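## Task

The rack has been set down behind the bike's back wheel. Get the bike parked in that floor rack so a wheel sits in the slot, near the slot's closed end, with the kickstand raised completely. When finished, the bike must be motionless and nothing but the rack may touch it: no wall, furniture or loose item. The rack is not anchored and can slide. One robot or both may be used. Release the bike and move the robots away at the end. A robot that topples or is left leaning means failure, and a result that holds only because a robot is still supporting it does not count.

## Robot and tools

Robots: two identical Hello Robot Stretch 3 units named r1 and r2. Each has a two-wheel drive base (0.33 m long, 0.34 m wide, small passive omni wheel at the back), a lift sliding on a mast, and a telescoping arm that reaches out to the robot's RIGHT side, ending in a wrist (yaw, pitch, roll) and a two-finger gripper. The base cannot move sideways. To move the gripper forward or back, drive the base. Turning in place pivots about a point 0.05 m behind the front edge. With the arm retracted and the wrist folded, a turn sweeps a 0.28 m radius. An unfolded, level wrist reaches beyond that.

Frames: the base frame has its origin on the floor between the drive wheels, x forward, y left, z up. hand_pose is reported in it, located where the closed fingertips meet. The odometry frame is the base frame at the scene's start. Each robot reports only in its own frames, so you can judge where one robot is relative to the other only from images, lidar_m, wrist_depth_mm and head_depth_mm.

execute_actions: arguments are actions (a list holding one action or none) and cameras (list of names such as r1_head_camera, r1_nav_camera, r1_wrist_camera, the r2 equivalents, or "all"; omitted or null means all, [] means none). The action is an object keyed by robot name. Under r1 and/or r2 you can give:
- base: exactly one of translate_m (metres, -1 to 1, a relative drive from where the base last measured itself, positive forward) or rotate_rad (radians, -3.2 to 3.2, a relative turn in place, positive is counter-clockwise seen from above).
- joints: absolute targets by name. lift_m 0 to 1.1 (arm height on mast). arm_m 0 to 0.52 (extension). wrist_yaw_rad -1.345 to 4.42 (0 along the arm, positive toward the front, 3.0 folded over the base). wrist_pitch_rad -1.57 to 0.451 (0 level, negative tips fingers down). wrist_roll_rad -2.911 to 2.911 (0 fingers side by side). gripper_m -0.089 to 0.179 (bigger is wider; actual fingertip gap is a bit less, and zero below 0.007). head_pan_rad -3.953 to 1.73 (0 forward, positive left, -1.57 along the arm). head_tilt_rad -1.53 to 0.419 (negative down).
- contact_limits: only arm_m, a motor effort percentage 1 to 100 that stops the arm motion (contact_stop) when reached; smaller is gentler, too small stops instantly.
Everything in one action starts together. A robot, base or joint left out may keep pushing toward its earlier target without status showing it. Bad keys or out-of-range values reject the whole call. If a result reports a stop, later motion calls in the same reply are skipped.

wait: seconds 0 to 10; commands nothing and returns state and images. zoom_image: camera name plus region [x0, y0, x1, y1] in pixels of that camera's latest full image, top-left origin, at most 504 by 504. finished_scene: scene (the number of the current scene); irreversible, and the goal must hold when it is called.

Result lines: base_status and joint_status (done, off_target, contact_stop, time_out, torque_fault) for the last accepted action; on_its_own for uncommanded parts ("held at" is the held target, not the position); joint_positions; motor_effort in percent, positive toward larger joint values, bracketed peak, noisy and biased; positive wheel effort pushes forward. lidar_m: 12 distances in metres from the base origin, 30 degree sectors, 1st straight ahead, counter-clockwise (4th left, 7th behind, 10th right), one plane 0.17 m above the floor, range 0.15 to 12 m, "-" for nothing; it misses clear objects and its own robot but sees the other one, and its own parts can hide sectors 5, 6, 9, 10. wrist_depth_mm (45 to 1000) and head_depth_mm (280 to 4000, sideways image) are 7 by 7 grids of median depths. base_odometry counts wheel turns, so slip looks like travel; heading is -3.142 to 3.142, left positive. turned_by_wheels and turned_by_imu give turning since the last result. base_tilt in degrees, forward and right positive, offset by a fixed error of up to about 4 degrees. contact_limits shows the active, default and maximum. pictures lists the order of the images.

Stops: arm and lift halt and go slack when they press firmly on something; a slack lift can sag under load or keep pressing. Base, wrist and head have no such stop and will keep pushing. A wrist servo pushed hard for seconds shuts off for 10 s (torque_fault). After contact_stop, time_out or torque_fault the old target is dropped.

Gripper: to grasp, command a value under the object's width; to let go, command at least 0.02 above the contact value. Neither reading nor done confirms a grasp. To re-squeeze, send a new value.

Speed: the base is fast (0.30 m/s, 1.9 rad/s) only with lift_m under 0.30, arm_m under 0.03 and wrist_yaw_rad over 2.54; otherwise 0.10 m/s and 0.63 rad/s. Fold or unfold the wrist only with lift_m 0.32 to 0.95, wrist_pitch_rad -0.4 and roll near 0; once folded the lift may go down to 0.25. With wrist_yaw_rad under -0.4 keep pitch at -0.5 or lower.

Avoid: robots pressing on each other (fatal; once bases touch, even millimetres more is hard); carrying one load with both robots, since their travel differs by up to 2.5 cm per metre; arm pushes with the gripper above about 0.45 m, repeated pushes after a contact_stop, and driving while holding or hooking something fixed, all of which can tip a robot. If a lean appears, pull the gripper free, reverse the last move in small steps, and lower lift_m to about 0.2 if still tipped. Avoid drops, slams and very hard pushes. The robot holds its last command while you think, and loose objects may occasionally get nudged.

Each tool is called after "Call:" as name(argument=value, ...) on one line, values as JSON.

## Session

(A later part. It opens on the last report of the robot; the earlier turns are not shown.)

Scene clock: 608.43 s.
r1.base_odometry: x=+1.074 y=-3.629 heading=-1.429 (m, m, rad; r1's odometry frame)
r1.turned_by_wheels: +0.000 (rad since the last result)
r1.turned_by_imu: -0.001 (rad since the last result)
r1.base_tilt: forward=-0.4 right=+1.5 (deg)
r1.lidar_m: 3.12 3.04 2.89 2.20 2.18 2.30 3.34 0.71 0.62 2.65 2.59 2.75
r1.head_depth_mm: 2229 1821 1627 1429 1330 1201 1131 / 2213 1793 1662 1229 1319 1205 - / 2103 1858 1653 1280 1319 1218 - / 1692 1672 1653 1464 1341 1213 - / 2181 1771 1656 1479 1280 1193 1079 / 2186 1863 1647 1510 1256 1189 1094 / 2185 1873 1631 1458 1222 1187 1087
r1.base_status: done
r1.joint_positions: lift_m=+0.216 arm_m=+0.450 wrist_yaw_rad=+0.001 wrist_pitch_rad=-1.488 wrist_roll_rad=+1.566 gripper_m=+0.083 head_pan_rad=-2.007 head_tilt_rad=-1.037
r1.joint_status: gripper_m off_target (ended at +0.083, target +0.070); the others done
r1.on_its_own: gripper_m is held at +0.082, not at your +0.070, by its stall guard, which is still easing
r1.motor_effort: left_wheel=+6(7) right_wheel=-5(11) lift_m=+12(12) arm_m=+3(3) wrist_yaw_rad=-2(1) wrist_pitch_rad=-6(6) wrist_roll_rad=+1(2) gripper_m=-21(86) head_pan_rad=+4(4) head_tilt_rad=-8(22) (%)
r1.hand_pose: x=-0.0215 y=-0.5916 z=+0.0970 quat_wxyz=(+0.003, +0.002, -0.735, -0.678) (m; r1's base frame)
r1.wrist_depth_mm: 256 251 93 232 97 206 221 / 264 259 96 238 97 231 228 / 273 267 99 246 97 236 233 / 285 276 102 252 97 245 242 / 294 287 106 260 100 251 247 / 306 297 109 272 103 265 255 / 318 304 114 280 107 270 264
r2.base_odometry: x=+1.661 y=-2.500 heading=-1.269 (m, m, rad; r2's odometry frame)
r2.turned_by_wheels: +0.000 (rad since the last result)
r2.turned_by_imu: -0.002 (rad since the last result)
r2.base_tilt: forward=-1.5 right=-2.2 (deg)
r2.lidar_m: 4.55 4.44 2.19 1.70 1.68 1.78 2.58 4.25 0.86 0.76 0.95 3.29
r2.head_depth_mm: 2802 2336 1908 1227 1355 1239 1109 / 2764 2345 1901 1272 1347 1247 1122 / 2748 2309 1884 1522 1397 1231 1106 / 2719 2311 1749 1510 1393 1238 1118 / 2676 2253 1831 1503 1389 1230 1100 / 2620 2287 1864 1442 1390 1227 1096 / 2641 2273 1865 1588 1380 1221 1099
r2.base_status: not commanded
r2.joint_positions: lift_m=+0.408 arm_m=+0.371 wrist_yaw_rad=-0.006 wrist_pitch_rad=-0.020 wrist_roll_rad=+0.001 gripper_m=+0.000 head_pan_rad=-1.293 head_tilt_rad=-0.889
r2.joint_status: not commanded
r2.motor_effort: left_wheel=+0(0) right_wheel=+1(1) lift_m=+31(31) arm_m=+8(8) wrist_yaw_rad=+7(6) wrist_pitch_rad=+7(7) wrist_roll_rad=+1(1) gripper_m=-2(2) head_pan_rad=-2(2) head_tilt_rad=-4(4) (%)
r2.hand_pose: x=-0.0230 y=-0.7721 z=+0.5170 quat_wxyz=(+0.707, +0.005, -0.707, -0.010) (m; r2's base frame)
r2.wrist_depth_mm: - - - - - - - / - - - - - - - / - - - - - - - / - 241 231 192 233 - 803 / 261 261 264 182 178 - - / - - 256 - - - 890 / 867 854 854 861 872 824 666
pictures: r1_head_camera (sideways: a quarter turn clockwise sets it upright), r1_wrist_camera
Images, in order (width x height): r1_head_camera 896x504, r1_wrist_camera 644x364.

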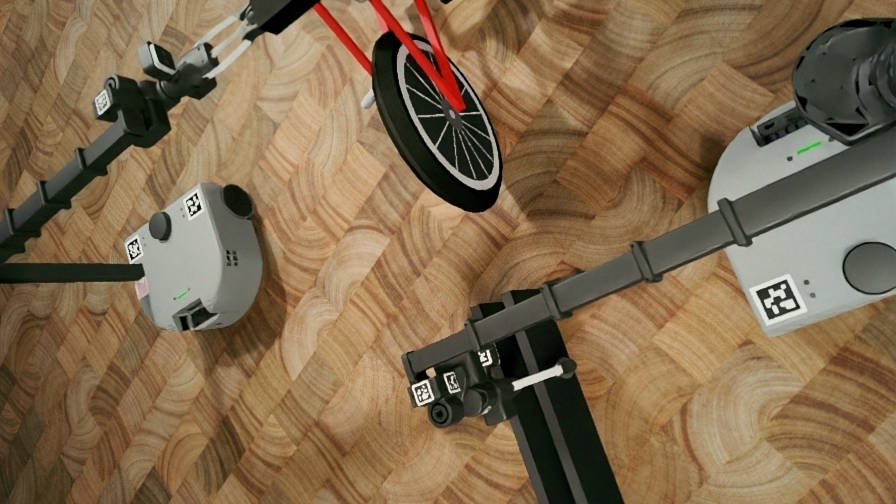

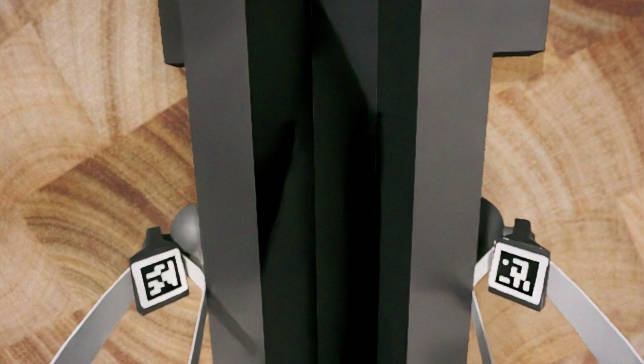

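Call:
execute_actions(actions=[{"r1": {"joints": {"gripper_m": 0.15}}}], cameras=[])

Call:
execute_actions(actions=[{"r1": {"joints": {"lift_m": 0.33}}}], cameras=[])

Call:
execute_actions(actions=[{"r1": {"base": {"translate_m": 0.62}, "joints": {"wrist_roll_rad": 0.0, "wrist_pitch_rad": -0.55, "wrist_yaw_rad": -1.3, "gripper_m": 0.0, "arm_m": 0.40}}}], cameras=["r1_wrist_camera", "r1_head_camera"])

Scene clock: 655.10 s.
r1.base_odometry: x=+1.074 y=-3.629 heading=-1.429 (m, m, rad; r1's odometry frame)
r1.turned_by_wheels: +0.000 (rad since the last result)
r1.turned_by_imu: -0.001 (rad since the last result)
r1.base_tilt: forward=-0.4 right=+1.4 (deg)
r1.lidar_m: 3.11 3.03 2.89 2.20 2.17 2.30 3.34 0.70 0.62 2.64 2.59 2.75
r1.head_depth_mm: 2204 1809 1626 1426 1330 1204 1125 / 2214 1793 1644 1238 1317 1202 - / 2128 1846 1659 1276 1323 1217 - / 1662 1676 1641 1461 1344 1216 - / 2201 1746 1635 1481 1282 1195 1084 / 2183 1882 1628 1512 1251 1184 1096 / 2183 1862 1625 1449 1228 1198 1090
r1.base_status: not commanded
r1.joint_positions: lift_m=+0.216 arm_m=+0.450 wrist_yaw_rad=+0.001 wrist_pitch_rad=-1.489 wrist_roll_rad=+1.566 gripper_m=+0.150 head_pan_rad=-2.007 head_tilt_rad=-1.037
r1.joint_status: all done
r1.motor_effort: left_wheel=+4(5) right_wheel=-3(5) lift_m=+12(11) arm_m=+3(3) wrist_yaw_rad=-1(2) wrist_pitch_rad=-5(6) wrist_roll_rad=+1(1) gripper_m=+1(79) head_pan_rad=+4(4) head_tilt_rad=-8(8) (%)
r1.hand_pose: x=-0.0215 y=-0.5913 z=+0.0970 quat_wxyz=(+0.003, +0.002, -0.735, -0.678) (m; r1's base frame)
r1.wrist_depth_mm: 255 251 93 231 96 205 221 / 265 258 96 239 96 230 227 / 272 267 99 246 96 238 233 / 283 275 103 254 97 244 242 / 293 286 105 261 100 249 248 / 304 - 109 272 103 263 256 / 316 307 113 280 107 268 265
r2.base_odometry: x=+1.661 y=-2.500 heading=-1.269 (m, m, rad; r2's odometry frame)
r2.turned_by_wheels: +0.000 (rad since the last result)
r2.turned_by_imu: -0.001 (rad since the last result)
r2.base_tilt: forward=-1.4 right=-2.3 (deg)
r2.lidar_m: 4.54 4.43 2.20 1.70 1.68 1.78 2.58 4.26 0.86 0.76 0.95 3.28
r2.head_depth_mm: 2790 2339 1920 1227 1351 1240 1106 / 2771 2331 1901 1271 1357 1245 1124 / 2732 2339 1908 1511 1392 1234 1111 / 2719 2302 1756 1510 1384 1236 1121 / 2688 2219 1826 1505 1395 1230 1100 / 2657 2280 1875 1443 1387 1223 1102 / 2622 2256 1870 1588 1385 1217 1095
r2.base_status: not commanded
r2.joint_positions: lift_m=+0.408 arm_m=+0.371 wrist_yaw_rad=-0.006 wrist_pitch_rad=-0.020 wrist_roll_rad=+0.001 gripper_m=+0.000 head_pan_rad=-1.293 head_tilt_rad=-0.889
r2.joint_status: not commanded
r2.motor_effort: left_wheel=+0(0) right_wheel=+1(1) lift_m=+31(31) arm_m=+9(9) wrist_yaw_rad=+7(7) wrist_pitch_rad=+7(7) wrist_roll_rad=+1(1) gripper_m=-2(2) head_pan_rad=-2(2) head_tilt_rad=-4(3) (%)
r2.hand_pose: x=-0.0230 y=-0.7721 z=+0.5170 quat_wxyz=(+0.707, +0.005, -0.707, -0.010) (m; r2's base frame)
r2.wrist_depth_mm: - - - - - - - / - - - - - - - / - - - - - - - / - 241 231 193 232 - 816 / 262 261 267 182 178 - - / - - 253 - - - 880 / 872 912 854 839 867 827 670
pictures: none
No camera images: the call's "cameras" was empty. Leave "cameras" out to get every camera's image.

Scene clock: 656.97 s.
r1.base_odometry: x=+1.074 y=-3.629 heading=-1.429 (m, m, rad; r1's odometry frame)
r1.turned_by_wheels: +0.000 (rad since the last result)
r1.turned_by_imu: +0.000 (rad since the last result)
r1.base_tilt: forward=-0.4 right=+1.5 (deg)
r1.lidar_m: 3.10 3.05 2.90 2.20 2.17 2.30 3.32 0.70 0.62 2.65 2.59 2.74
r1.head_depth_mm: 2205 1827 1635 1424 1318 1201 - / 2213 1785 1643 1236 1327 1196 - / 2101 1847 1654 1283 1326 1226 - / 1665 1670 1640 1465 1336 1202 - / 2183 1773 1647 1471 1270 1197 1084 / 2204 1888 1658 1392 1253 1188 1092 / 2184 1872 1634 1445 1224 1186 1095
r1.base_status: not commanded
r1.joint_positions: lift_m=+0.329 arm_m=+0.450 wrist_yaw_rad=+0.001 wrist_pitch_rad=-1.490 wrist_roll_rad=+1.566 gripper_m=+0.150 head_pan_rad=-2.007 head_tilt_rad=-1.037
r1.joint_status: all done
r1.motor_effort: left_wheel=+4(5) right_wheel=-3(3) lift_m=+39(40) arm_m=+3(3) wrist_yaw_rad=-1(1) wrist_pitch_rad=-5(5) wrist_roll_rad=+1(1) gripper_m=+0(1) head_pan_rad=+3(4) head_tilt_rad=-7(8) (%)
r1.hand_pose: x=-0.0215 y=-0.5911 z=+0.2106 quat_wxyz=(+0.003, +0.002, -0.735, -0.678) (m; r1's base frame)
r1.wrist_depth_mm: 371 361 345 330 256 325 318 / 377 372 361 331 320 335 328 / 396 382 371 330 349 346 337 / 404 394 384 333 359 354 345 / 423 410 397 335 369 368 359 / 435 - 409 337 380 386 366 / 456 442 425 406 392 391 379
r2.base_odometry: x=+1.661 y=-2.500 heading=-1.269 (m, m, rad; r2's odometry frame)
r2.turned_by_wheels: +0.000 (rad since the last result)
r2.turned_by_imu: +0.000 (rad since the last result)
r2.base_tilt: forward=-1.4 right=-2.3 (deg)
r2.lidar_m: 4.53 4.45 2.19 1.70 1.68 1.78 2.59 4.26 0.86 0.76 0.95 3.28
r2.head_depth_mm: 2794 2349 1915 1226 1350 1241 1112 / 2798 2330 1910 1269 1350 1246 1123 / 2778 2304 1900 1512 1396 1239 1103 / 2701 2297 1755 1501 1394 1233 1121 / 2687 2217 1832 1508 1389 1230 1101 / 2664 2272 1870 1446 1384 1223 1097 / 2630 2281 1882 1588 1370 1224 1097
r2.base_status: not commanded
r2.joint_positions: lift_m=+0.408 arm_m=+0.371 wrist_yaw_rad=-0.006 wrist_pitch_rad=-0.020 wrist_roll_rad=+0.001 gripper_m=+0.000 head_pan_rad=-1.293 head_tilt_rad=-0.889
r2.joint_status: not commanded
r2.motor_effort: left_wheel=+0(0) right_wheel=+0(1) lift_m=+31(31) arm_m=+8(9) wrist_yaw_rad=+7(7) wrist_pitch_rad=+7(7) wrist_roll_rad=+1(1) gripper_m=-2(2) head_pan_rad=-1(3) head_tilt_rad=-4(4) (%)
r2.hand_pose: x=-0.0230 y=-0.7721 z=+0.5170 quat_wxyz=(+0.707, +0.005, -0.707, -0.010) (m; r2's base frame)
r2.wrist_depth_mm: - - - - - - - / - - - - - - - / - - - - - - 800 / - 242 231 192 231 - - / 261 260 268 181 178 - - / - - 254 - - - 872 / 855 878 853 855 871 809 675
pictures: none
No camera images: the call's "cameras" was empty. Leave "cameras" out to get every camera's image.

Scene clock: 664.40 s.
r1.base_odometry: x=+1.162 y=-4.243 heading=-1.429 (m, m, rad; r1's odometry frame)
r1.turned_by_wheels: +0.000 (rad since the last result)
r1.turned_by_imu: +0.001 (rad since the last result)
r1.base_tilt: forward=-0.4 right=+1.4 (deg)
r1.lidar_m: 2.53 2.49 2.63 2.49 2.47 2.56 1.75 1.09 1.88 2.38 2.32 2.46
r1.head_depth_mm: 2178 1797 1671 1431 1331 1206 - / 2210 1840 1645 1401 1323 1208 - / 2209 1881 1648 1373 1319 1231 - / 2200 1890 1635 1403 1336 1207 - / 2201 1872 1648 1449 1300 1192 1081 / 2175 1863 1635 - 1306 1190 1099 / 2192 1870 1632 1442 1302 1190 1092
r1.base_status: done
r1.joint_positions: lift_m=+0.329 arm_m=+0.400 wrist_yaw_rad=-1.297 wrist_pitch_rad=-0.572 wrist_roll_rad=+0.006 gripper_m=+0.000 head_pan_rad=-2.007 head_tilt_rad=-1.037
r1.joint_status: all done
r1.motor_effort: left_wheel=+3(8) right_wheel=-2(3) lift_m=+39(39) arm_m=-3(5) wrist_yaw_rad=-2(3) wrist_pitch_rad=+11(11) wrist_roll_rad=-3(4) gripper_m=-2(81) head_pan_rad=+4(4) head_tilt_rad=-8(10) (%)
r1.hand_pose: x=-0.2162 y=-0.5998 z=+0.3089 quat_wxyz=(+0.418, -0.252, -0.662, -0.568) (m; r1's base frame)
r1.wrist_depth_mm: - - - - - - - / - - 956 914 842 845 822 / 822 783 758 742 657 699 677 / 675 637 629 615 590 583 571 / 567 564 546 - 512 516 508 / 493 484 477 336 451 448 448 / 436 429 426 408 390 402 396
r2.base_odometry: x=+1.661 y=-2.500 heading=-1.269 (m, m, rad; r2's odometry frame)
r2.turned_by_wheels: +0.000 (rad since the last result)
r2.turned_by_imu: -0.001 (rad since the last result)
r2.base_tilt: forward=-1.4 right=-2.4 (deg)
r2.lidar_m: 4.55 4.43 2.19 1.70 1.68 1.77 2.59 1.88 0.86 0.76 0.95 3.29
r2.head_depth_mm: 2816 2340 1909 1222 1353 1249 1109 / 2746 2331 1894 1272 1357 1248 1122 / 2742 2312 1910 1508 1405 1235 1106 / 2729 2309 1746 1512 1398 1240 1123 / 2675 2247 1832 1506 1396 1232 1099 / 2635 2288 1881 1442 1386 1227 1099 / 2617 2273 1864 1593 1382 1217 1092
r2.base_status: not commanded
r2.joint_positions: lift_m=+0.408 arm_m=+0.371 wrist_yaw_rad=-0.006 wrist_pitch_rad=-0.020 wrist_roll_rad=+0.001 gripper_m=+0.000 head_pan_rad=-1.293 head_tilt_rad=-0.889
r2.joint_status: not commanded
r2.motor_effort: left_wheel=+0(0) right_wheel=+1(1) lift_m=+31(31) arm_m=+8(9) wrist_yaw_rad=+6(7) wrist_pitch_rad=+7(7) wrist_roll_rad=+1(1) gripper_m=-2(2) head_pan_rad=-2(2) head_tilt_rad=-4(4) (%)
r2.hand_pose: x=-0.0230 y=-0.7721 z=+0.5170 quat_wxyz=(+0.707, +0.005, -0.707, -0.010) (m; r2's base frame)
r2.wrist_depth_mm: - - - - - - - / - - - - - - - / - - - - - - - / - 240 232 193 234 - - / 263 261 266 182 178 - - / - - 254 - - - - / 900 873 849 863 877 885 933
pictures: r1_head_camera (sideways: a quarter turn clockwise sets it upright), r1_wrist_camera
Images, in order (width x height): r1_head_camera 896x504, r1_wrist_camera 644x364.

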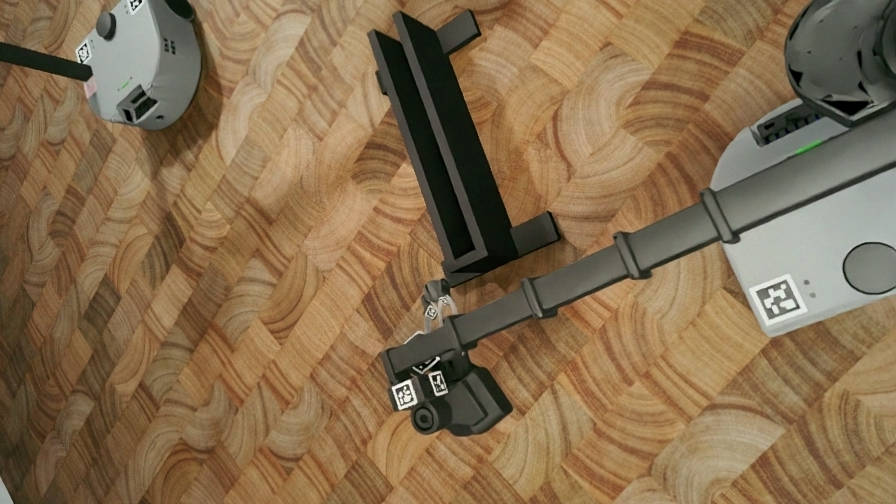

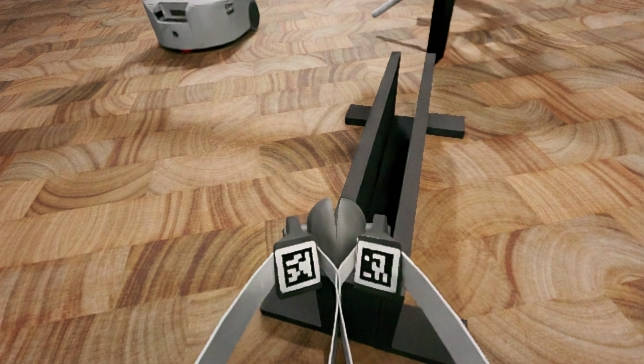

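Call:
execute_actions(actions=[{"r1": {"base": {"translate_m": -0.50}, "joints": {"wrist_roll_rad": 1.57, "wrist_pitch_rad": -1.5, "wrist_yaw_rad": 0.0, "gripper_m": 0.15, "arm_m": 0.45}}}], cameras=["r1_wrist_camera"])

Call:
execute_actions(actions=[{"r1": {"joints": {"lift_m": 0.215}}}], cameras=["r1_wrist_camera"])

Scene clock: 685.33 s.
r1.base_odometry: x=+1.091 y=-3.748 heading=-1.429 (m, m, rad; r1's odometry frame)
r1.turned_by_wheels: +0.000 (rad since the last result)
r1.turned_by_imu: -0.002 (rad since the last result)
r1.base_tilt: forward=-0.4 right=+1.4 (deg)
r1.lidar_m: 2.99 2.94 2.96 2.24 2.23 2.36 3.43 0.71 0.70 2.59 2.54 2.70
r1.head_depth_mm: 2243 1802 1655 1406 1327 1204 - / 2109 1898 1655 1297 1326 1200 - / 2114 1719 1660 1468 1319 1226 - / 2142 1725 1648 1461 1311 1205 - / 2221 1863 1640 1475 1280 1200 1082 / 2152 1878 1650 1398 1255 1188 1093 / 2165 1856 1641 1457 1233 1190 1094
r1.base_status: done
r1.joint_positions: lift_m=+0.329 arm_m=+0.450 wrist_yaw_rad=-0.003 wrist_pitch_rad=-1.489 wrist_roll_rad=+1.564 gripper_m=+0.150 head_pan_rad=-2.007 head_tilt_rad=-1.037
r1.joint_status: all done
r1.motor_effort: left_wheel=+3(4) right_wheel=-2(6) lift_m=+39(39) arm_m=+4(4) wrist_yaw_rad=+4(3) wrist_pitch_rad=-5(10) wrist_roll_rad=+2(3) gripper_m=+1(85) head_pan_rad=+4(4) head_tilt_rad=-8(8) (%)
r1.hand_pose: x=-0.0215 y=-0.5912 z=+0.2106 quat_wxyz=(+0.002, +0.001, -0.735, -0.678) (m; r1's base frame)
r1.wrist_depth_mm: 371 358 349 335 329 323 317 / 378 367 361 346 340 337 325 / 391 380 376 357 349 342 335 / 407 396 389 362 356 355 347 / 424 411 396 365 368 366 356 / 441 - 411 361 381 380 365 / 459 439 417 364 382 392 383
r2.base_odometry: x=+1.661 y=-2.500 heading=-1.269 (m, m, rad; r2's odometry frame)
r2.turned_by_wheels: +0.000 (rad since the last result)
r2.turned_by_imu: -0.002 (rad since the last result)
r2.base_tilt: forward=-1.4 right=-2.3 (deg)
r2.lidar_m: 4.55 4.44 2.19 1.69 1.68 1.78 2.58 4.25 0.86 0.76 0.95 3.27
r2.head_depth_mm: 2795 2334 1930 1231 1359 1243 1109 / 2760 2336 1913 1272 1349 1246 1125 / 2741 2316 1910 1514 1398 1234 1108 / 2712 2313 1755 1517 1393 1231 1119 / 2689 2208 1847 1504 1396 1231 1102 / 2655 2287 1879 1441 1391 1224 1095 / 2619 2264 1870 1587 1380 1219 1098
r2.base_status: not commanded
r2.joint_positions: lift_m=+0.408 arm_m=+0.371 wrist_yaw_rad=-0.006 wrist_pitch_rad=-0.020 wrist_roll_rad=+0.001 gripper_m=+0.000 head_pan_rad=-1.293 head_tilt_rad=-0.889
r2.joint_status: not commanded
r2.motor_effort: left_wheel=+0(0) right_wheel=+1(1) lift_m=+31(31) arm_m=+9(9) wrist_yaw_rad=+7(7) wrist_pitch_rad=+7(7) wrist_roll_rad=+1(1) gripper_m=-2(2) head_pan_rad=-3(2) head_tilt_rad=-4(4) (%)
r2.hand_pose: x=-0.0230 y=-0.7721 z=+0.5170 quat_wxyz=(+0.707, +0.005, -0.707, -0.010) (m; r2's base frame)
r2.wrist_depth_mm: - - - - - - - / - - - - - - - / - - - - - - 833 / - 240 232 191 233 - - / 260 260 267 182 178 - - / - - 256 - - - 870 / 876 879 825 849 872 902 730
pictures: r1_wrist_camera
Images, in order (width x height): r1_wrist_camera 644x364.

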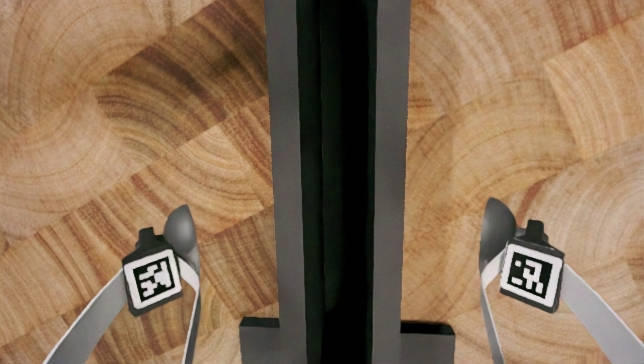

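Scene clock: 687.20 s.
r1.base_odometry: x=+1.091 y=-3.748 heading=-1.429 (m, m, rad; r1's odometry frame)
r1.turned_by_wheels: +0.000 (rad since the last result)
r1.turned_by_imu: +0.000 (rad since the last result)
r1.base_tilt: forward=-0.4 right=+1.5 (deg)
r1.lidar_m: 3.00 2.93 2.95 2.24 2.23 2.36 3.39 0.71 0.69 2.59 2.54 2.69
r1.head_depth_mm: 2225 1799 1659 1423 1336 1198 1129 / 2128 1910 1648 1297 1324 1203 - / 2115 1734 1652 1466 1319 1220 - / 2146 1723 1656 1472 1310 1219 - / 2196 1883 1652 1474 1275 1195 1085 / 2170 1879 1622 1498 1263 1198 1089 / 2180 1875 1651 1454 1231 1186 1088
r1.base_status: not commanded
r1.joint_positions: lift_m=+0.216 arm_m=+0.450 wrist_yaw_rad=-0.003 wrist_pitch_rad=-1.490 wrist_roll_rad=+1.564 gripper_m=+0.150 head_pan_rad=-2.007 head_tilt_rad=-1.037
r1.joint_status: all done
r1.motor_effort: left_wheel=+2(3) right_wheel=-2(1) lift_m=+11(39) arm_m=+3(4) wrist_yaw_rad=+3(2) wrist_pitch_rad=-5(5) wrist_roll_rad=+2(2) gripper_m=+0(0) head_pan_rad=+4(3) head_tilt_rad=-9(9) (%)
r1.hand_pose: x=-0.0215 y=-0.5911 z=+0.0971 quat_wxyz=(+0.002, +0.001, -0.735, -0.678) (m; r1's base frame)
r1.wrist_depth_mm: 255 251 94 232 89 226 221 / 264 257 97 242 91 232 227 / 273 267 100 248 94 239 235 / 284 278 103 254 97 246 242 / 292 287 106 264 100 252 248 / 303 - 110 271 103 263 255 / 315 308 114 280 106 272 267
r2.base_odometry: x=+1.661 y=-2.500 heading=-1.269 (m, m, rad; r2's odometry frame)
r2.turned_by_wheels: +0.000 (rad since the last result)
r2.turned_by_imu: +0.000 (rad since the last result)
r2.base_tilt: forward=-1.4 right=-2.3 (deg)
r2.lidar_m: 4.52 4.43 2.19 1.69 1.68 1.77 2.58 1.08 0.86 0.76 0.95 3.29
r2.head_depth_mm: 2770 2327 1922 1221 1359 1244 1109 / 2781 2329 1899 1271 1355 1243 1119 / 2728 2306 1894 1512 1399 1240 1106 / 2710 2297 1751 1510 1396 1229 1120 / 2711 2211 1837 1505 1393 1230 1097 / 2668 2290 1890 1439 1383 1226 1099 / 2588 2284 1882 1581 1383 1221 1096
r2.base_status: not commanded
r2.joint_positions: lift_m=+0.408 arm_m=+0.371 wrist_yaw_rad=-0.006 wrist_pitch_rad=-0.020 wrist_roll_rad=+0.001 gripper_m=+0.000 head_pan_rad=-1.293 head_tilt_rad=-0.889
r2.joint_status: not commanded
r2.motor_effort: left_wheel=+0(0) right_wheel=+1(0) lift_m=+31(31) arm_m=+9(9) wrist_yaw_rad=+7(7) wrist_pitch_rad=+7(7) wrist_roll_rad=+1(1) gripper_m=-2(2) head_pan_rad=-2(2) head_tilt_rad=-3(3) (%)
r2.hand_pose: x=-0.0230 y=-0.7721 z=+0.5170 quat_wxyz=(+0.707, +0.005, -0.707, -0.010) (m; r2's base frame)
r2.wrist_depth_mm: - - - - - - - / - - - - - - - / - - - - - - - / - 242 231 192 233 - 797 / 262 260 266 181 177 - - / - - 255 - - - 868 / 889 895 822 865 849 871 732
pictures: r1_wrist_camera
Images, in order (width x height): r1_wrist_camera 644x364.

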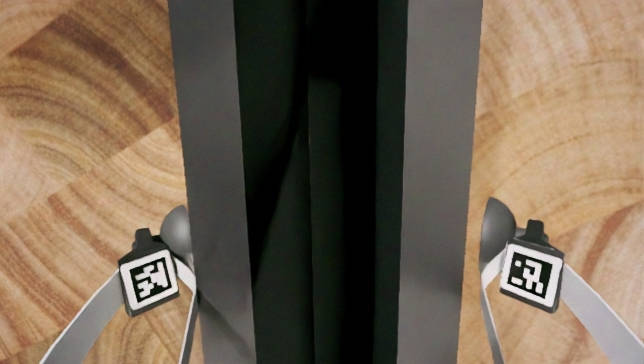

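Call:
execute_actions(actions=[{"r1": {"joints": {"gripper_m": 0.075}}}], cameras=[])

Call:
execute_actions(actions=[{"r1": {"joints": {"arm_m": 0.412, "head_pan_rad": -2.1, "head_tilt_rad": -1.0}}}], cameras=["r1_wrist_camera", "r1_head_camera"])

Scene clock: 694.20 s.
r1.base_odometry: x=+1.091 y=-3.748 heading=-1.429 (m, m, rad; r1's odometry frame)
r1.turned_by_wheels: +0.000 (rad since the last result)
r1.turned_by_imu: +0.000 (rad since the last result)
r1.base_tilt: forward=-0.4 right=+1.5 (deg)
r1.lidar_m: 2.99 2.93 2.96 2.24 2.23 2.36 3.41 0.71 0.70 2.59 2.54 2.70
r1.head_depth_mm: 2237 1791 1680 1401 1324 1202 1124 / 2112 1888 1665 1309 1327 1198 - / 2100 1743 1649 1473 1317 1216 - / 2134 1730 1634 1461 1311 1207 - / 2189 1875 1634 1481 1277 1195 1084 / 2196 1891 1634 1503 1252 1191 1090 / 2179 1867 1637 1464 1226 1184 1087
r1.base_status: not commanded
r1.joint_positions: lift_m=+0.216 arm_m=+0.450 wrist_yaw_rad=-0.003 wrist_pitch_rad=-1.481 wrist_roll_rad=+1.565 gripper_m=+0.076 head_pan_rad=-2.007 head_tilt_rad=-1.037
r1.joint_status: all done
r1.motor_effort: left_wheel=+3(2) right_wheel=-2(2) lift_m=+11(11) arm_m=+2(3) wrist_yaw_rad=+2(2) wrist_pitch_rad=-10(11) wrist_roll_rad=+2(2) gripper_m=-25(99) head_pan_rad=+4(4) head_tilt_rad=-8(8) (%)
r1.hand_pose: x=-0.0215 y=-0.5934 z=+0.0971 quat_wxyz=(+0.002, +0.001, -0.738, -0.675) (m; r1's base frame)
r1.wrist_depth_mm: 261 252 94 231 93 224 219 / 267 261 97 238 93 230 227 / 275 269 100 246 94 236 232 / 287 278 104 254 97 245 239 / 297 290 106 263 100 248 247 / 307 301 110 270 103 263 253 / 320 311 115 281 107 270 263
r2.base_odometry: x=+1.661 y=-2.500 heading=-1.269 (m, m, rad; r2's odometry frame)
r2.turned_by_wheels: +0.000 (rad since the last result)
r2.turned_by_imu: -0.001 (rad since the last result)
r2.base_tilt: forward=-1.4 right=-2.3 (deg)
r2.lidar_m: 4.54 4.45 2.20 1.70 1.68 1.77 2.60 1.07 0.86 0.76 0.95 3.27
r2.head_depth_mm: 2794 2341 1914 1226 1354 1238 1113 / 2766 2326 1906 1274 1357 1248 1125 / 2714 2303 1898 1521 1396 1233 1106 / 2733 2297 1761 1513 1391 1230 1121 / 2684 2208 1839 1507 1387 1227 1099 / 2653 2277 1870 1441 1383 1225 1097 / 2602 2271 1868 1591 1389 1221 1092
r2.base_status: not commanded
r2.joint_positions: lift_m=+0.408 arm_m=+0.371 wrist_yaw_rad=-0.006 wrist_pitch_rad=-0.020 wrist_roll_rad=+0.001 gripper_m=+0.000 head_pan_rad=-1.293 head_tilt_rad=-0.889
r2.joint_status: not commanded
r2.motor_effort: left_wheel=+1(0) right_wheel=+1(1) lift_m=+31(31) arm_m=+9(9) wrist_yaw_rad=+7(7) wrist_pitch_rad=+7(7) wrist_roll_rad=+1(1) gripper_m=-1(1) head_pan_rad=-2(2) head_tilt_rad=-4(4) (%)
r2.hand_pose: x=-0.0230 y=-0.7721 z=+0.5170 quat_wxyz=(+0.707, +0.005, -0.707, -0.010) (m; r2's base frame)
r2.wrist_depth_mm: - - - - - - - / - - - - - - - / - - - - - - - / - 240 232 193 233 - 804 / 264 261 264 182 178 - - / - - 256 - - - 915 / 876 874 838 842 886 901 748
pictures: none
No camera images: the call's "cameras" was empty. Leave "cameras" out to get every camera's image.

Scene clock: 695.53 s.
r1.base_odometry: x=+1.091 y=-3.748 heading=-1.429 (m, m, rad; r1's odometry frame)
r1.turned_by_wheels: +0.000 (rad since the last result)
r1.turned_by_imu: +0.000 (rad since the last result)
r1.base_tilt: forward=-0.3 right=+1.4 (deg)
r1.lidar_m: 3.00 2.93 2.97 2.24 2.23 2.36 3.41 0.71 0.70 2.59 2.54 2.69
r1.head_depth_mm: 2370 1954 1683 1453 1353 1218 1116 / 2385 1864 1712 1289 1342 1215 - / 2295 2002 1714 1442 1340 1229 - / 2178 1737 1702 1502 1322 1230 - / 2207 1820 1699 1497 1272 1212 1095 / 2345 1937 1707 1512 1221 1202 1094 / 2331 1954 1692 1487 1220 1192 1093
r1.base_status: not commanded
r1.joint_positions: lift_m=+0.216 arm_m=+0.413 wrist_yaw_rad=-0.002 wrist_pitch_rad=-1.472 wrist_roll_rad=+1.565 gripper_m=+0.082 head_pan_rad=-2.093 head_tilt_rad=-1.002
r1.joint_status: all done
r1.on_its_own: gripper_m is held at +0.081, not at your +0.075, by its stall guard, which is still easing
r1.motor_effort: left_wheel=+2(3) right_wheel=-2(2) lift_m=+11(11) arm_m=-6(5) wrist_yaw_rad=+1(3) wrist_pitch_rad=-14(14) wrist_roll_rad=+1(2) gripper_m=-24(26) head_pan_rad=-3(18) head_tilt_rad=+1(10) (%)
r1.hand_pose: x=-0.0215 y=-0.5586 z=+0.0971 quat_wxyz=(+0.002, +0.001, -0.741, -0.671) (m; r1's base frame)
r1.wrist_depth_mm: 261 254 96 232 89 224 219 / 274 264 98 239 91 231 225 / 279 270 101 247 94 238 232 / 289 282 104 254 97 244 238 / 302 291 108 262 100 248 245 / 312 303 111 270 103 263 251 / 325 312 116 281 107 269 261
r2.base_odometry: x=+1.661 y=-2.500 heading=-1.269 (m, m, rad; r2's odometry frame)
r2.turned_by_wheels: +0.000 (rad since the last result)
r2.turned_by_imu: +0.000 (rad since the last result)
r2.base_tilt: forward=-1.4 right=-2.2 (deg)
r2.lidar_m: 4.53 4.42 2.20 1.70 1.68 1.77 2.58 1.10 0.86 0.76 0.95 3.28
r2.head_depth_mm: 2792 2335 1919 1228 1360 1243 1109 / 2767 2350 1909 1271 1354 1248 1123 / 2736 2301 1908 1516 1401 1235 1107 / 2724 2318 1756 1515 1393 1239 1116 / 2691 2227 1835 1503 1388 1230 1101 / 2657 2281 1876 1441 1388 1230 1096 / 2601 2291 1873 1581 1382 1219 1092
r2.base_status: not commanded
r2.joint_positions: lift_m=+0.408 arm_m=+0.371 wrist_yaw_rad=-0.006 wrist_pitch_rad=-0.020 wrist_roll_rad=+0.001 gripper_m=+0.000 head_pan_rad=-1.293 head_tilt_rad=-0.889
r2.joint_status: not commanded
r2.motor_effort: left_wheel=+0(0) right_wheel=+1(1) lift_m=+31(31) arm_m=+9(9) wrist_yaw_rad=+7(7) wrist_pitch_rad=+7(7) wrist_roll_rad=+1(1) gripper_m=-2(1) head_pan_rad=-2(2) head_tilt_rad=-4(4) (%)
r2.hand_pose: x=-0.0230 y=-0.7721 z=+0.5170 quat_wxyz=(+0.707, +0.005, -0.707, -0.010) (m; r2's base frame)
r2.wrist_depth_mm: - - - - - - - / - - - - - - - / - - - - - - - / - 241 232 192 230 - 827 / 264 258 263 181 177 - - / - - 255 - - - 896 / 873 888 869 866 875 858 737
pictures: r1_head_camera (sideways: a quarter turn clockwise sets it upright), r1_wrist_camera
Images, in order (width x height): r1_head_camera 896x504, r1_wrist_camera 644x364.

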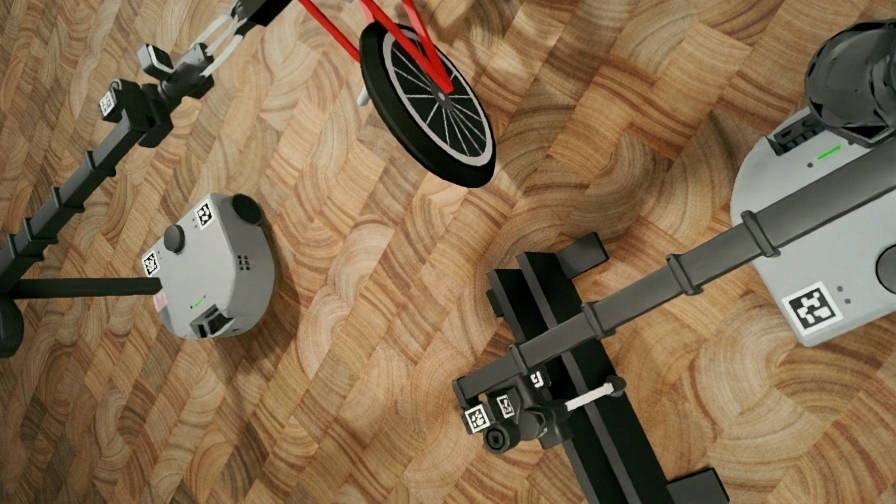

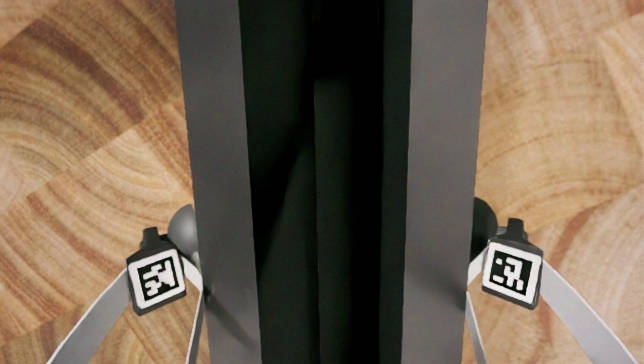

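Call:
execute_actions(actions=[{"r1": {"base": {"translate_m": -0.12}, "joints": {"head_pan_rad": -2.0, "head_tilt_rad": -1.05}}}], cameras=["r1_head_camera", "r2_head_camera"])

Scene clock: 702.87 s.
r1.base_odometry: x=+1.074 y=-3.629 heading=-1.429 (m, m, rad; r1's odometry frame)
r1.turned_by_wheels: +0.000 (rad since the last result)
r1.turned_by_imu: -0.001 (rad since the last result)
r1.base_tilt: forward=-0.4 right=+1.4 (deg)
r1.lidar_m: 3.10 3.03 2.89 2.20 2.17 2.29 3.32 0.71 0.62 2.66 2.60 2.75
r1.head_depth_mm: 2231 1817 1646 1420 1320 1210 1136 / 2240 1776 1661 1229 1327 1205 - / 2093 1860 1654 1277 1323 1214 - / 1680 1677 1648 1471 1301 1215 - / 2209 1770 1638 1486 1268 1197 1080 / 2220 1867 1637 1496 1262 1189 1091 / 2191 1851 1619 1447 1213 1192 1086
r1.base_status: done
r1.joint_positions: lift_m=+0.216 arm_m=+0.412 wrist_yaw_rad=-0.002 wrist_pitch_rad=-1.471 wrist_roll_rad=+1.566 gripper_m=+0.088 head_pan_rad=-2.007 head_tilt_rad=-1.037
r1.joint_status: all done
r1.on_its_own: gripper_m is held at +0.087, not at your +0.075, by its stall guard, which is not easing now
r1.motor_effort: left_wheel=+7(8) right_wheel=-7(12) lift_m=+11(11) arm_m=-4(6) wrist_yaw_rad=+2(1) wrist_pitch_rad=-14(15) wrist_roll_rad=+1(1) gripper_m=-22(23) head_pan_rad=+4(16) head_tilt_rad=-9(14) (%)
r1.hand_pose: x=-0.0215 y=-0.5585 z=+0.0971 quat_wxyz=(+0.001, +0.001, -0.741, -0.671) (m; r1's base frame)
r1.wrist_depth_mm: 260 253 95 232 89 223 218 / 272 261 98 240 91 230 225 / 281 271 101 247 94 237 231 / 289 280 105 254 97 245 237 / 299 292 107 262 100 249 244 / 314 306 111 270 104 263 251 / 326 315 116 282 107 268 259
r2.base_odometry: x=+1.661 y=-2.500 heading=-1.269 (m, m, rad; r2's odometry frame)
r2.turned_by_wheels: +0.000 (rad since the last result)
r2.turned_by_imu: -0.001 (rad since the last result)
r2.base_tilt: forward=-1.4 right=-2.3 (deg)
r2.lidar_m: 4.53 4.45 2.19 1.70 1.68 1.77 2.59 4.26 0.86 0.76 0.95 3.29
r2.head_depth_mm: 2786 2336 1917 1229 1357 1246 1112 / 2778 2331 1898 1266 1357 1248 1125 / 2715 2318 1908 1516 1392 1239 1111 / 2694 2312 1763 1515 1394 1236 1124 / 2683 2225 1830 1503 1386 1231 1102 / 2645 2294 1877 1439 1385 1226 1096 / 2593 2276 1870 1602 1387 1223 1097
r2.base_status: not commanded
r2.joint_positions: lift_m=+0.408 arm_m=+0.371 wrist_yaw_rad=-0.006 wrist_pitch_rad=-0.020 wrist_roll_rad=+0.001 gripper_m=+0.000 head_pan_rad=-1.293 head_tilt_rad=-0.889
r2.joint_status: not commanded
r2.motor_effort: left_wheel=+0(0) right_wheel=+1(1) lift_m=+31(31) arm_m=+9(8) wrist_yaw_rad=+7(7) wrist_pitch_rad=+7(7) wrist_roll_rad=+1(1) gripper_m=-2(3) head_pan_rad=-3(3) head_tilt_rad=-3(3) (%)
r2.hand_pose: x=-0.0230 y=-0.7721 z=+0.5170 quat_wxyz=(+0.707, +0.005, -0.707, -0.010) (m; r2's base frame)
r2.wrist_depth_mm: - - - - - - - / - - - - - - - / - - - - - - - / - 239 232 192 233 - 822 / 263 259 266 181 179 - - / - - 254 - - - 903 / 870 867 821 851 871 822 684
pictures: r1_head_camera (sideways: a quarter turn clockwise sets it upright), r2_head_camera (sideways: a quarter turn clockwise sets it upright)
Images, in order (width x height): r1_head_camera 896x504, r2_head_camera 896x504.

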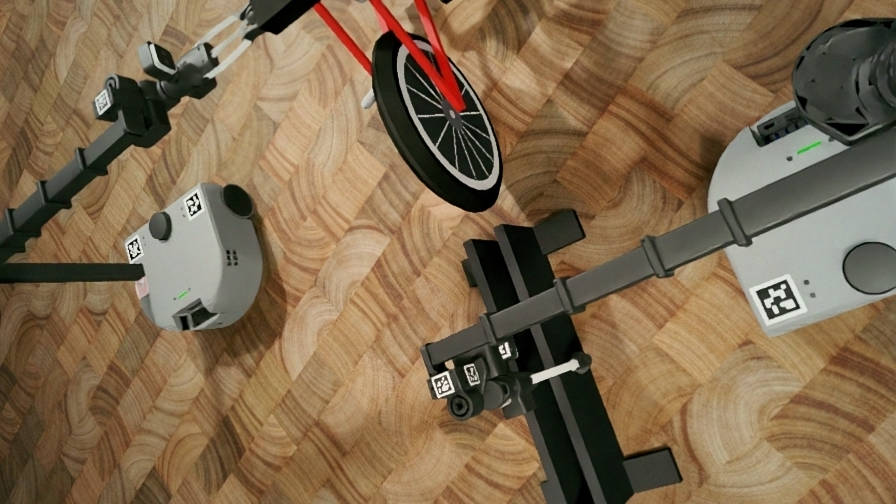

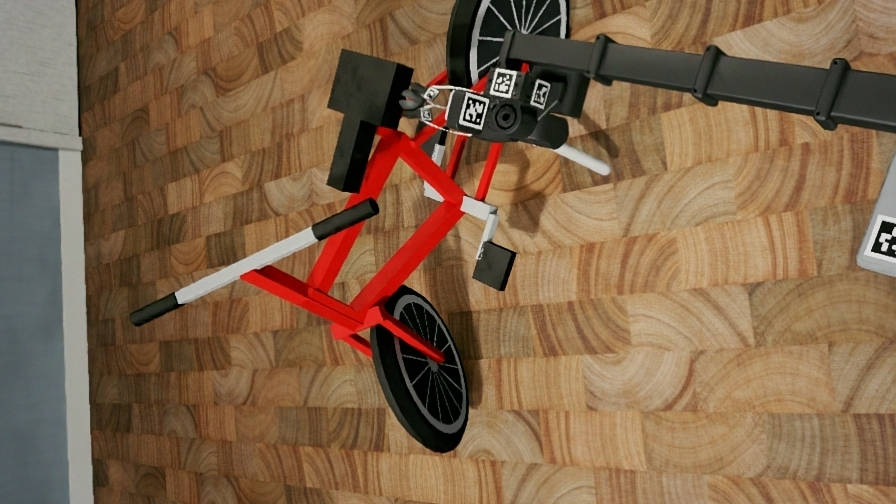

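Call:
execute_actions(actions=[{"r1": {"base": {"translate_m": -0.08}}, "r2": {"joints": {"head_pan_rad": -2.0, "head_tilt_rad": -0.85}}}], cameras=["r1_head_camera", "r2_head_camera"])

Scene clock: 709.73 s.
r1.base_odometry: x=+1.063 y=-3.550 heading=-1.428 (m, m, rad; r1's odometry frame)
r1.turned_by_wheels: +0.001 (rad since the last result)
r1.turned_by_imu: +0.000 (rad since the last result)
r1.base_tilt: forward=-0.4 right=+1.4 (deg)
r1.lidar_m: 3.19 3.11 2.84 2.16 2.13 2.26 3.27 0.70 0.58 2.69 2.63 2.79
r1.head_depth_mm: 2217 1898 1029 1397 1332 1198 1131 / 2202 1124 1659 1208 1325 1203 - / 2224 1821 1648 1212 1320 1219 - / 2056 1653 1663 1458 1296 1209 - / 2073 1676 1644 1470 1260 1194 1088 / 2202 1878 1639 1500 1254 1184 1088 / 2165 1854 1639 1436 1228 1192 1094
r1.base_status: done
r1.joint_positions: lift_m=+0.216 arm_m=+0.412 wrist_yaw_rad=-0.009 wrist_pitch_rad=-1.482 wrist_roll_rad=+1.584 gripper_m=+0.088 head_pan_rad=-2.007 head_tilt_rad=-1.037
r1.joint_status: not commanded
r1.on_its_own: gripper_m is held at +0.087, not at your +0.075, by its stall guard, which is not easing now
r1.motor_effort: left_wheel=+12(24) right_wheel=-16(24) lift_m=+11(11) arm_m=-3(4) wrist_yaw_rad=+7(7) wrist_pitch_rad=-9(14) wrist_roll_rad=-6(6) gripper_m=-22(22) head_pan_rad=+3(4) head_tilt_rad=-9(8) (%)
r1.hand_pose: x=-0.0215 y=-0.5557 z=+0.0971 quat_wxyz=(-0.008, -0.008, -0.738, -0.675) (m; r1's base frame)
r1.wrist_depth_mm: 260 252 94 232 107 223 219 / 267 261 98 240 104 230 227 / 279 269 100 247 101 237 233 / 286 281 104 257 99 244 240 / 298 288 107 264 101 248 248 / 311 304 112 272 105 266 254 / 323 313 116 283 108 273 265
r2.base_odometry: x=+1.661 y=-2.500 heading=-1.269 (m, m, rad; r2's odometry frame)
r2.turned_by_wheels: +0.000 (rad since the last result)
r2.turned_by_imu: +0.000 (rad since the last result)
r2.base_tilt: forward=-1.4 right=-2.3 (deg)
r2.lidar_m: 4.54 4.45 2.19 1.70 1.67 1.77 2.59 4.26 0.86 0.76 0.95 3.28
r2.head_depth_mm: 3361 2499 2004 1633 1442 1257 1117 / 3303 2479 1999 1520 1431 1254 1114 / 3256 2447 1922 1449 1438 1253 1151 / 2969 2219 1706 1524 1422 1272 1112 / 3233 2276 1834 1312 1387 1245 1108 / 3124 2414 1965 1676 1361 1241 1105 / 2970 2418 1941 1079 1401 1234 1101
r2.base_status: not commanded
r2.joint_positions: lift_m=+0.408 arm_m=+0.371 wrist_yaw_rad=+0.014 wrist_pitch_rad=-0.020 wrist_roll_rad=+0.001 gripper_m=+0.000 head_pan_rad=-1.993 head_tilt_rad=-0.853
r2.joint_status: all done
r2.on_its_own: wrist_yaw_rad is at rest, and its effort (-16) is outside its rest range (-12 to +12)
r2.motor_effort: left_wheel=+4(4) right_wheel=-9(9) lift_m=+31(31) arm_m=+8(9) wrist_yaw_rad=-16(17) wrist_pitch_rad=+7(7) wrist_roll_rad=+1(1) gripper_m=-3(3) head_pan_rad=-3(25) head_tilt_rad=+1(4) (%)
r2.hand_pose: x=-0.0178 y=-0.7721 z=+0.5171 quat_wxyz=(+0.707, +0.012, -0.707, -0.002) (m; r2's base frame)
r2.wrist_depth_mm: - - - - - - - / - - - - - - - / - - - - - - - / - 239 231 189 - 842 882 / 262 262 247 181 179 - - / - - 254 - - 925 - / 875 875 830 823 843 772 652
pictures: r1_head_camera (sideways: a quarter turn clockwise sets it upright), r2_head_camera (sideways: a quarter turn clockwise sets it upright)
Images, in order (width x height): r1_head_camera 896x504, r2_head_camera 896x504.

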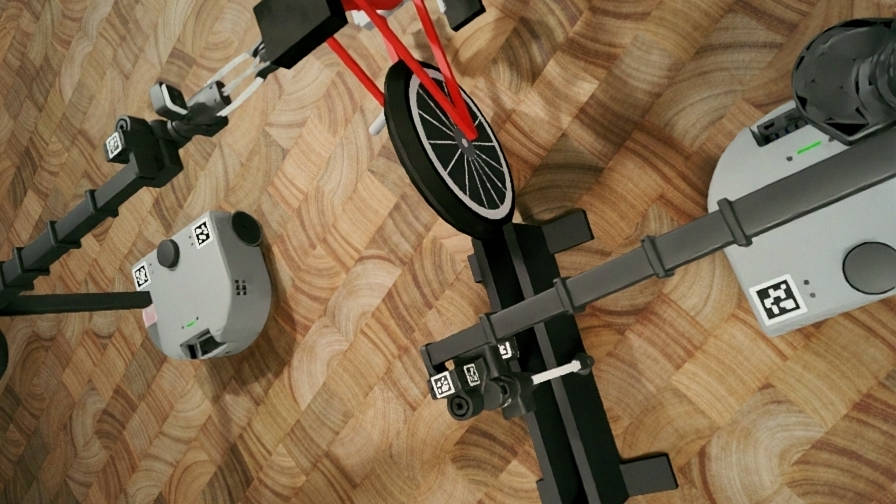

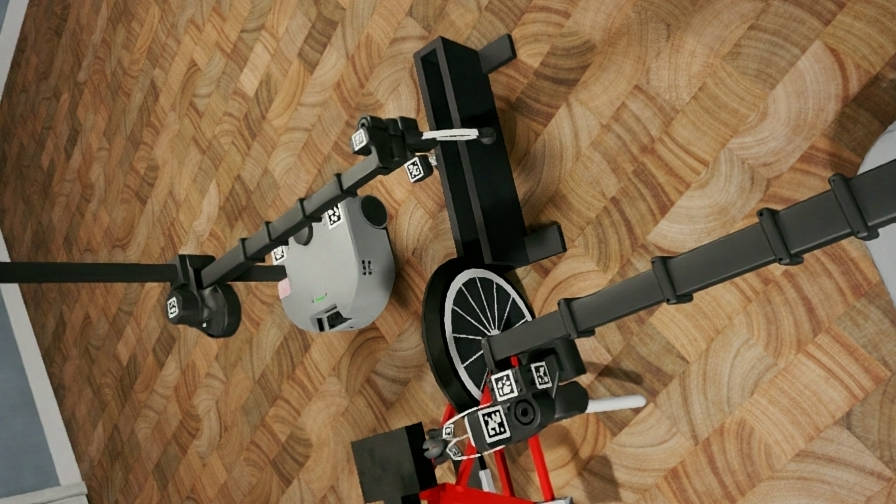

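Call:
zoom_image(camera="r1_head_camera", region=[400, 150, 640, 310])

Call:
zoom_image(camera="r2_head_camera", region=[400, 180, 600, 330])

Region (400, 150, 640, 310) of r1_head_camera's 896x504 image, scaled by 2.100, with more detail than that image has.

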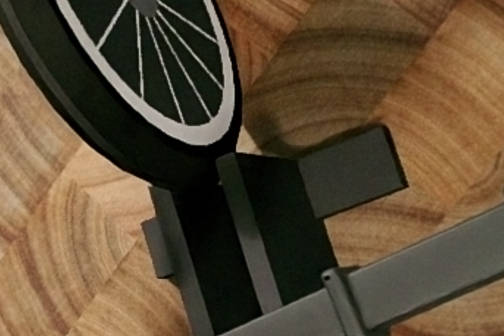

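Region (400, 180, 600, 330) of r2_head_camera's 896x504 image, scaled by 2.520, with more detail than that image has; it fills the top 378 rows of this view, and the rest is white.

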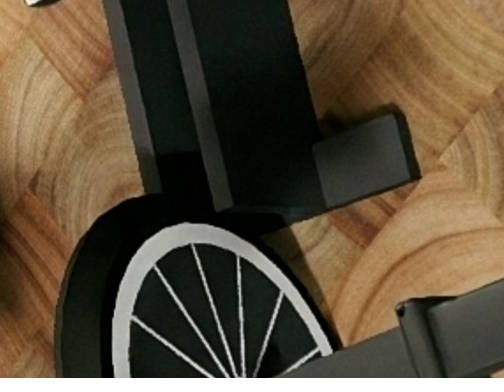

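Call:
execute_actions(actions=[{"r1": {"base": {"translate_m": -0.06}, "joints": {"arm_m": 0.405}}}], cameras=["r1_head_camera", "r2_head_camera", "r2_wrist_camera"])

Scene clock: 723.07 s.
r1.base_odometry: x=+1.054 y=-3.491 heading=-1.427 (m, m, rad; r1's odometry frame)
r1.turned_by_wheels: +0.001 (rad since the last result)
r1.turned_by_imu: +0.000 (rad since the last result)
r1.base_tilt: forward=-0.3 right=+1.4 (deg)
r1.lidar_m: 3.24 3.16 2.81 2.14 2.12 2.24 3.23 0.70 0.55 2.71 2.65 2.81
r1.head_depth_mm: 2229 1895 988 1265 1325 1204 1133 / 2214 1851 1595 1317 1327 1209 - / 2203 1109 1654 1182 1318 1223 - / 2131 1690 1650 1440 1290 1219 - / 2072 1647 1632 1491 1273 1194 1080 / 2134 1839 1613 1483 1247 1189 1089 / 2178 1872 1628 1447 1211 1194 1092
r1.base_status: done
r1.joint_positions: lift_m=+0.216 arm_m=+0.405 wrist_yaw_rad=-0.007 wrist_pitch_rad=-1.482 wrist_roll_rad=+1.579 gripper_m=+0.088 head_pan_rad=-2.007 head_tilt_rad=-1.037
r1.joint_status: all done
r1.on_its_own: gripper_m is held at +0.087, not at your +0.075, by its stall guard, which is not easing now
r1.motor_effort: left_wheel=+11(10) right_wheel=-13(20) lift_m=+11(11) arm_m=-3(4) wrist_yaw_rad=+5(8) wrist_pitch_rad=-9(9) wrist_roll_rad=-4(7) gripper_m=-21(20) head_pan_rad=+4(4) head_tilt_rad=-8(9) (%)
r1.hand_pose: x=-0.0215 y=-0.5485 z=+0.0971 quat_wxyz=(-0.005, -0.005, -0.737, -0.675) (m; r1's base frame)
r1.wrist_depth_mm: 260 252 94 232 106 223 220 / 269 260 98 240 103 230 226 / 278 270 101 247 100 237 233 / 285 278 104 256 98 246 240 / 297 287 107 267 101 252 249 / 312 301 111 274 104 265 256 / 323 313 116 283 108 271 265
r2.base_odometry: x=+1.661 y=-2.500 heading=-1.269 (m, m, rad; r2's odometry frame)
r2.turned_by_wheels: +0.000 (rad since the last result)
r2.turned_by_imu: -0.001 (rad since the last result)
r2.base_tilt: forward=-1.4 right=-2.3 (deg)
r2.lidar_m: 4.53 4.44 2.19 1.70 1.68 1.77 2.59 4.25 0.86 0.76 0.95 3.29
r2.head_depth_mm: 3353 2492 2004 1669 1434 1260 1119 / 3294 2467 1997 1536 1427 1251 1113 / 3267 2458 1991 1457 1428 1252 1147 / 3247 2456 1683 1464 1426 1271 1110 / 2956 1570 1757 1315 1388 1246 1108 / 3111 2435 1965 1267 1357 1242 1106 / 2956 2426 1964 1087 1381 1238 1104
r2.base_status: not commanded
r2.joint_positions: lift_m=+0.408 arm_m=+0.371 wrist_yaw_rad=-0.004 wrist_pitch_rad=-0.021 wrist_roll_rad=+0.001 gripper_m=+0.000 head_pan_rad=-1.993 head_tilt_rad=-0.853
r2.joint_status: not commanded
r2.motor_effort: left_wheel=+1(4) right_wheel=+0(8) lift_m=+31(31) arm_m=+9(8) wrist_yaw_rad=+6(16) wrist_pitch_rad=+7(7) wrist_roll_rad=+1(1) gripper_m=-2(3) head_pan_rad=-2(2) head_tilt_rad=+1(1) (%)
r2.hand_pose: x=-0.0226 y=-0.7721 z=+0.5170 quat_wxyz=(+0.707, +0.006, -0.707, -0.009) (m; r2's base frame)
r2.wrist_depth_mm: - - - - - - - / - - - - - - - / - - - - - - - / - 240 233 191 - 802 - / 260 264 265 182 179 - 637 / - - 254 - - 864 - / 868 894 821 836 864 703 671
pictures: r1_head_camera (sideways: a quarter turn clockwise sets it upright), r2_head_camera (sideways: a quarter turn clockwise sets it upright), r2_wrist_camera
Images, in order (width x height): r1_head_camera 896x504, r2_head_camera 896x504, r2_wrist_camera 644x364.

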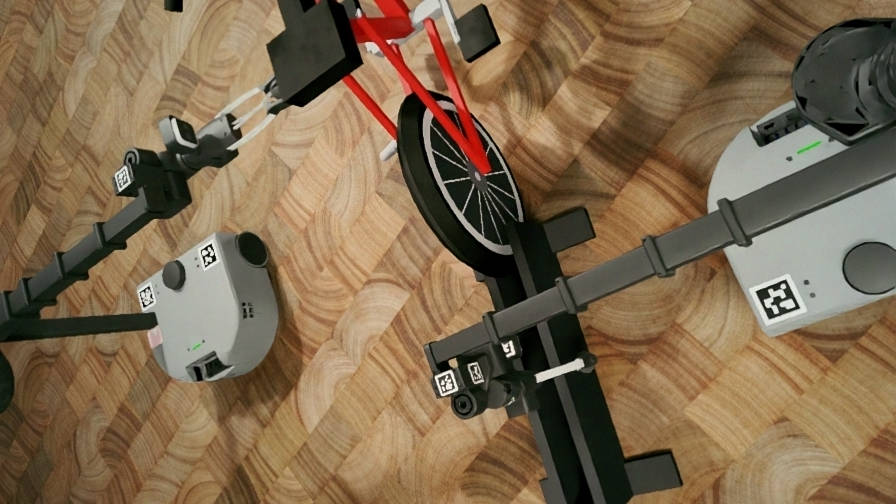

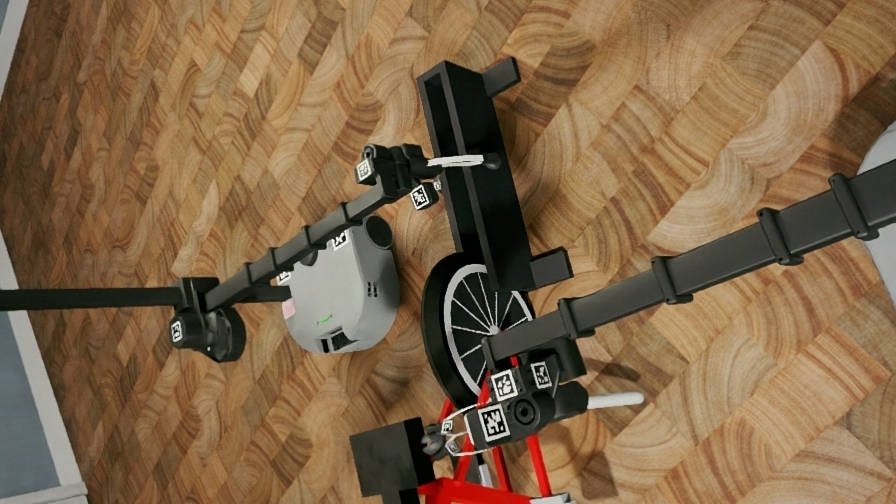

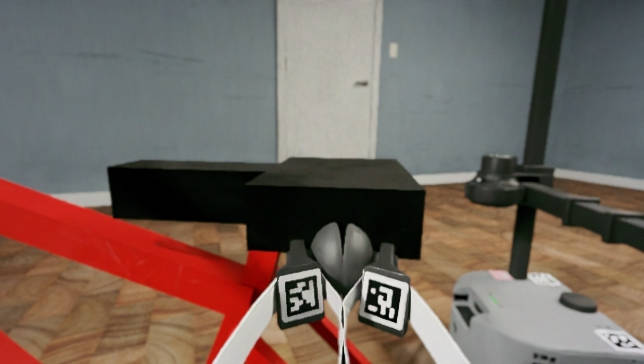

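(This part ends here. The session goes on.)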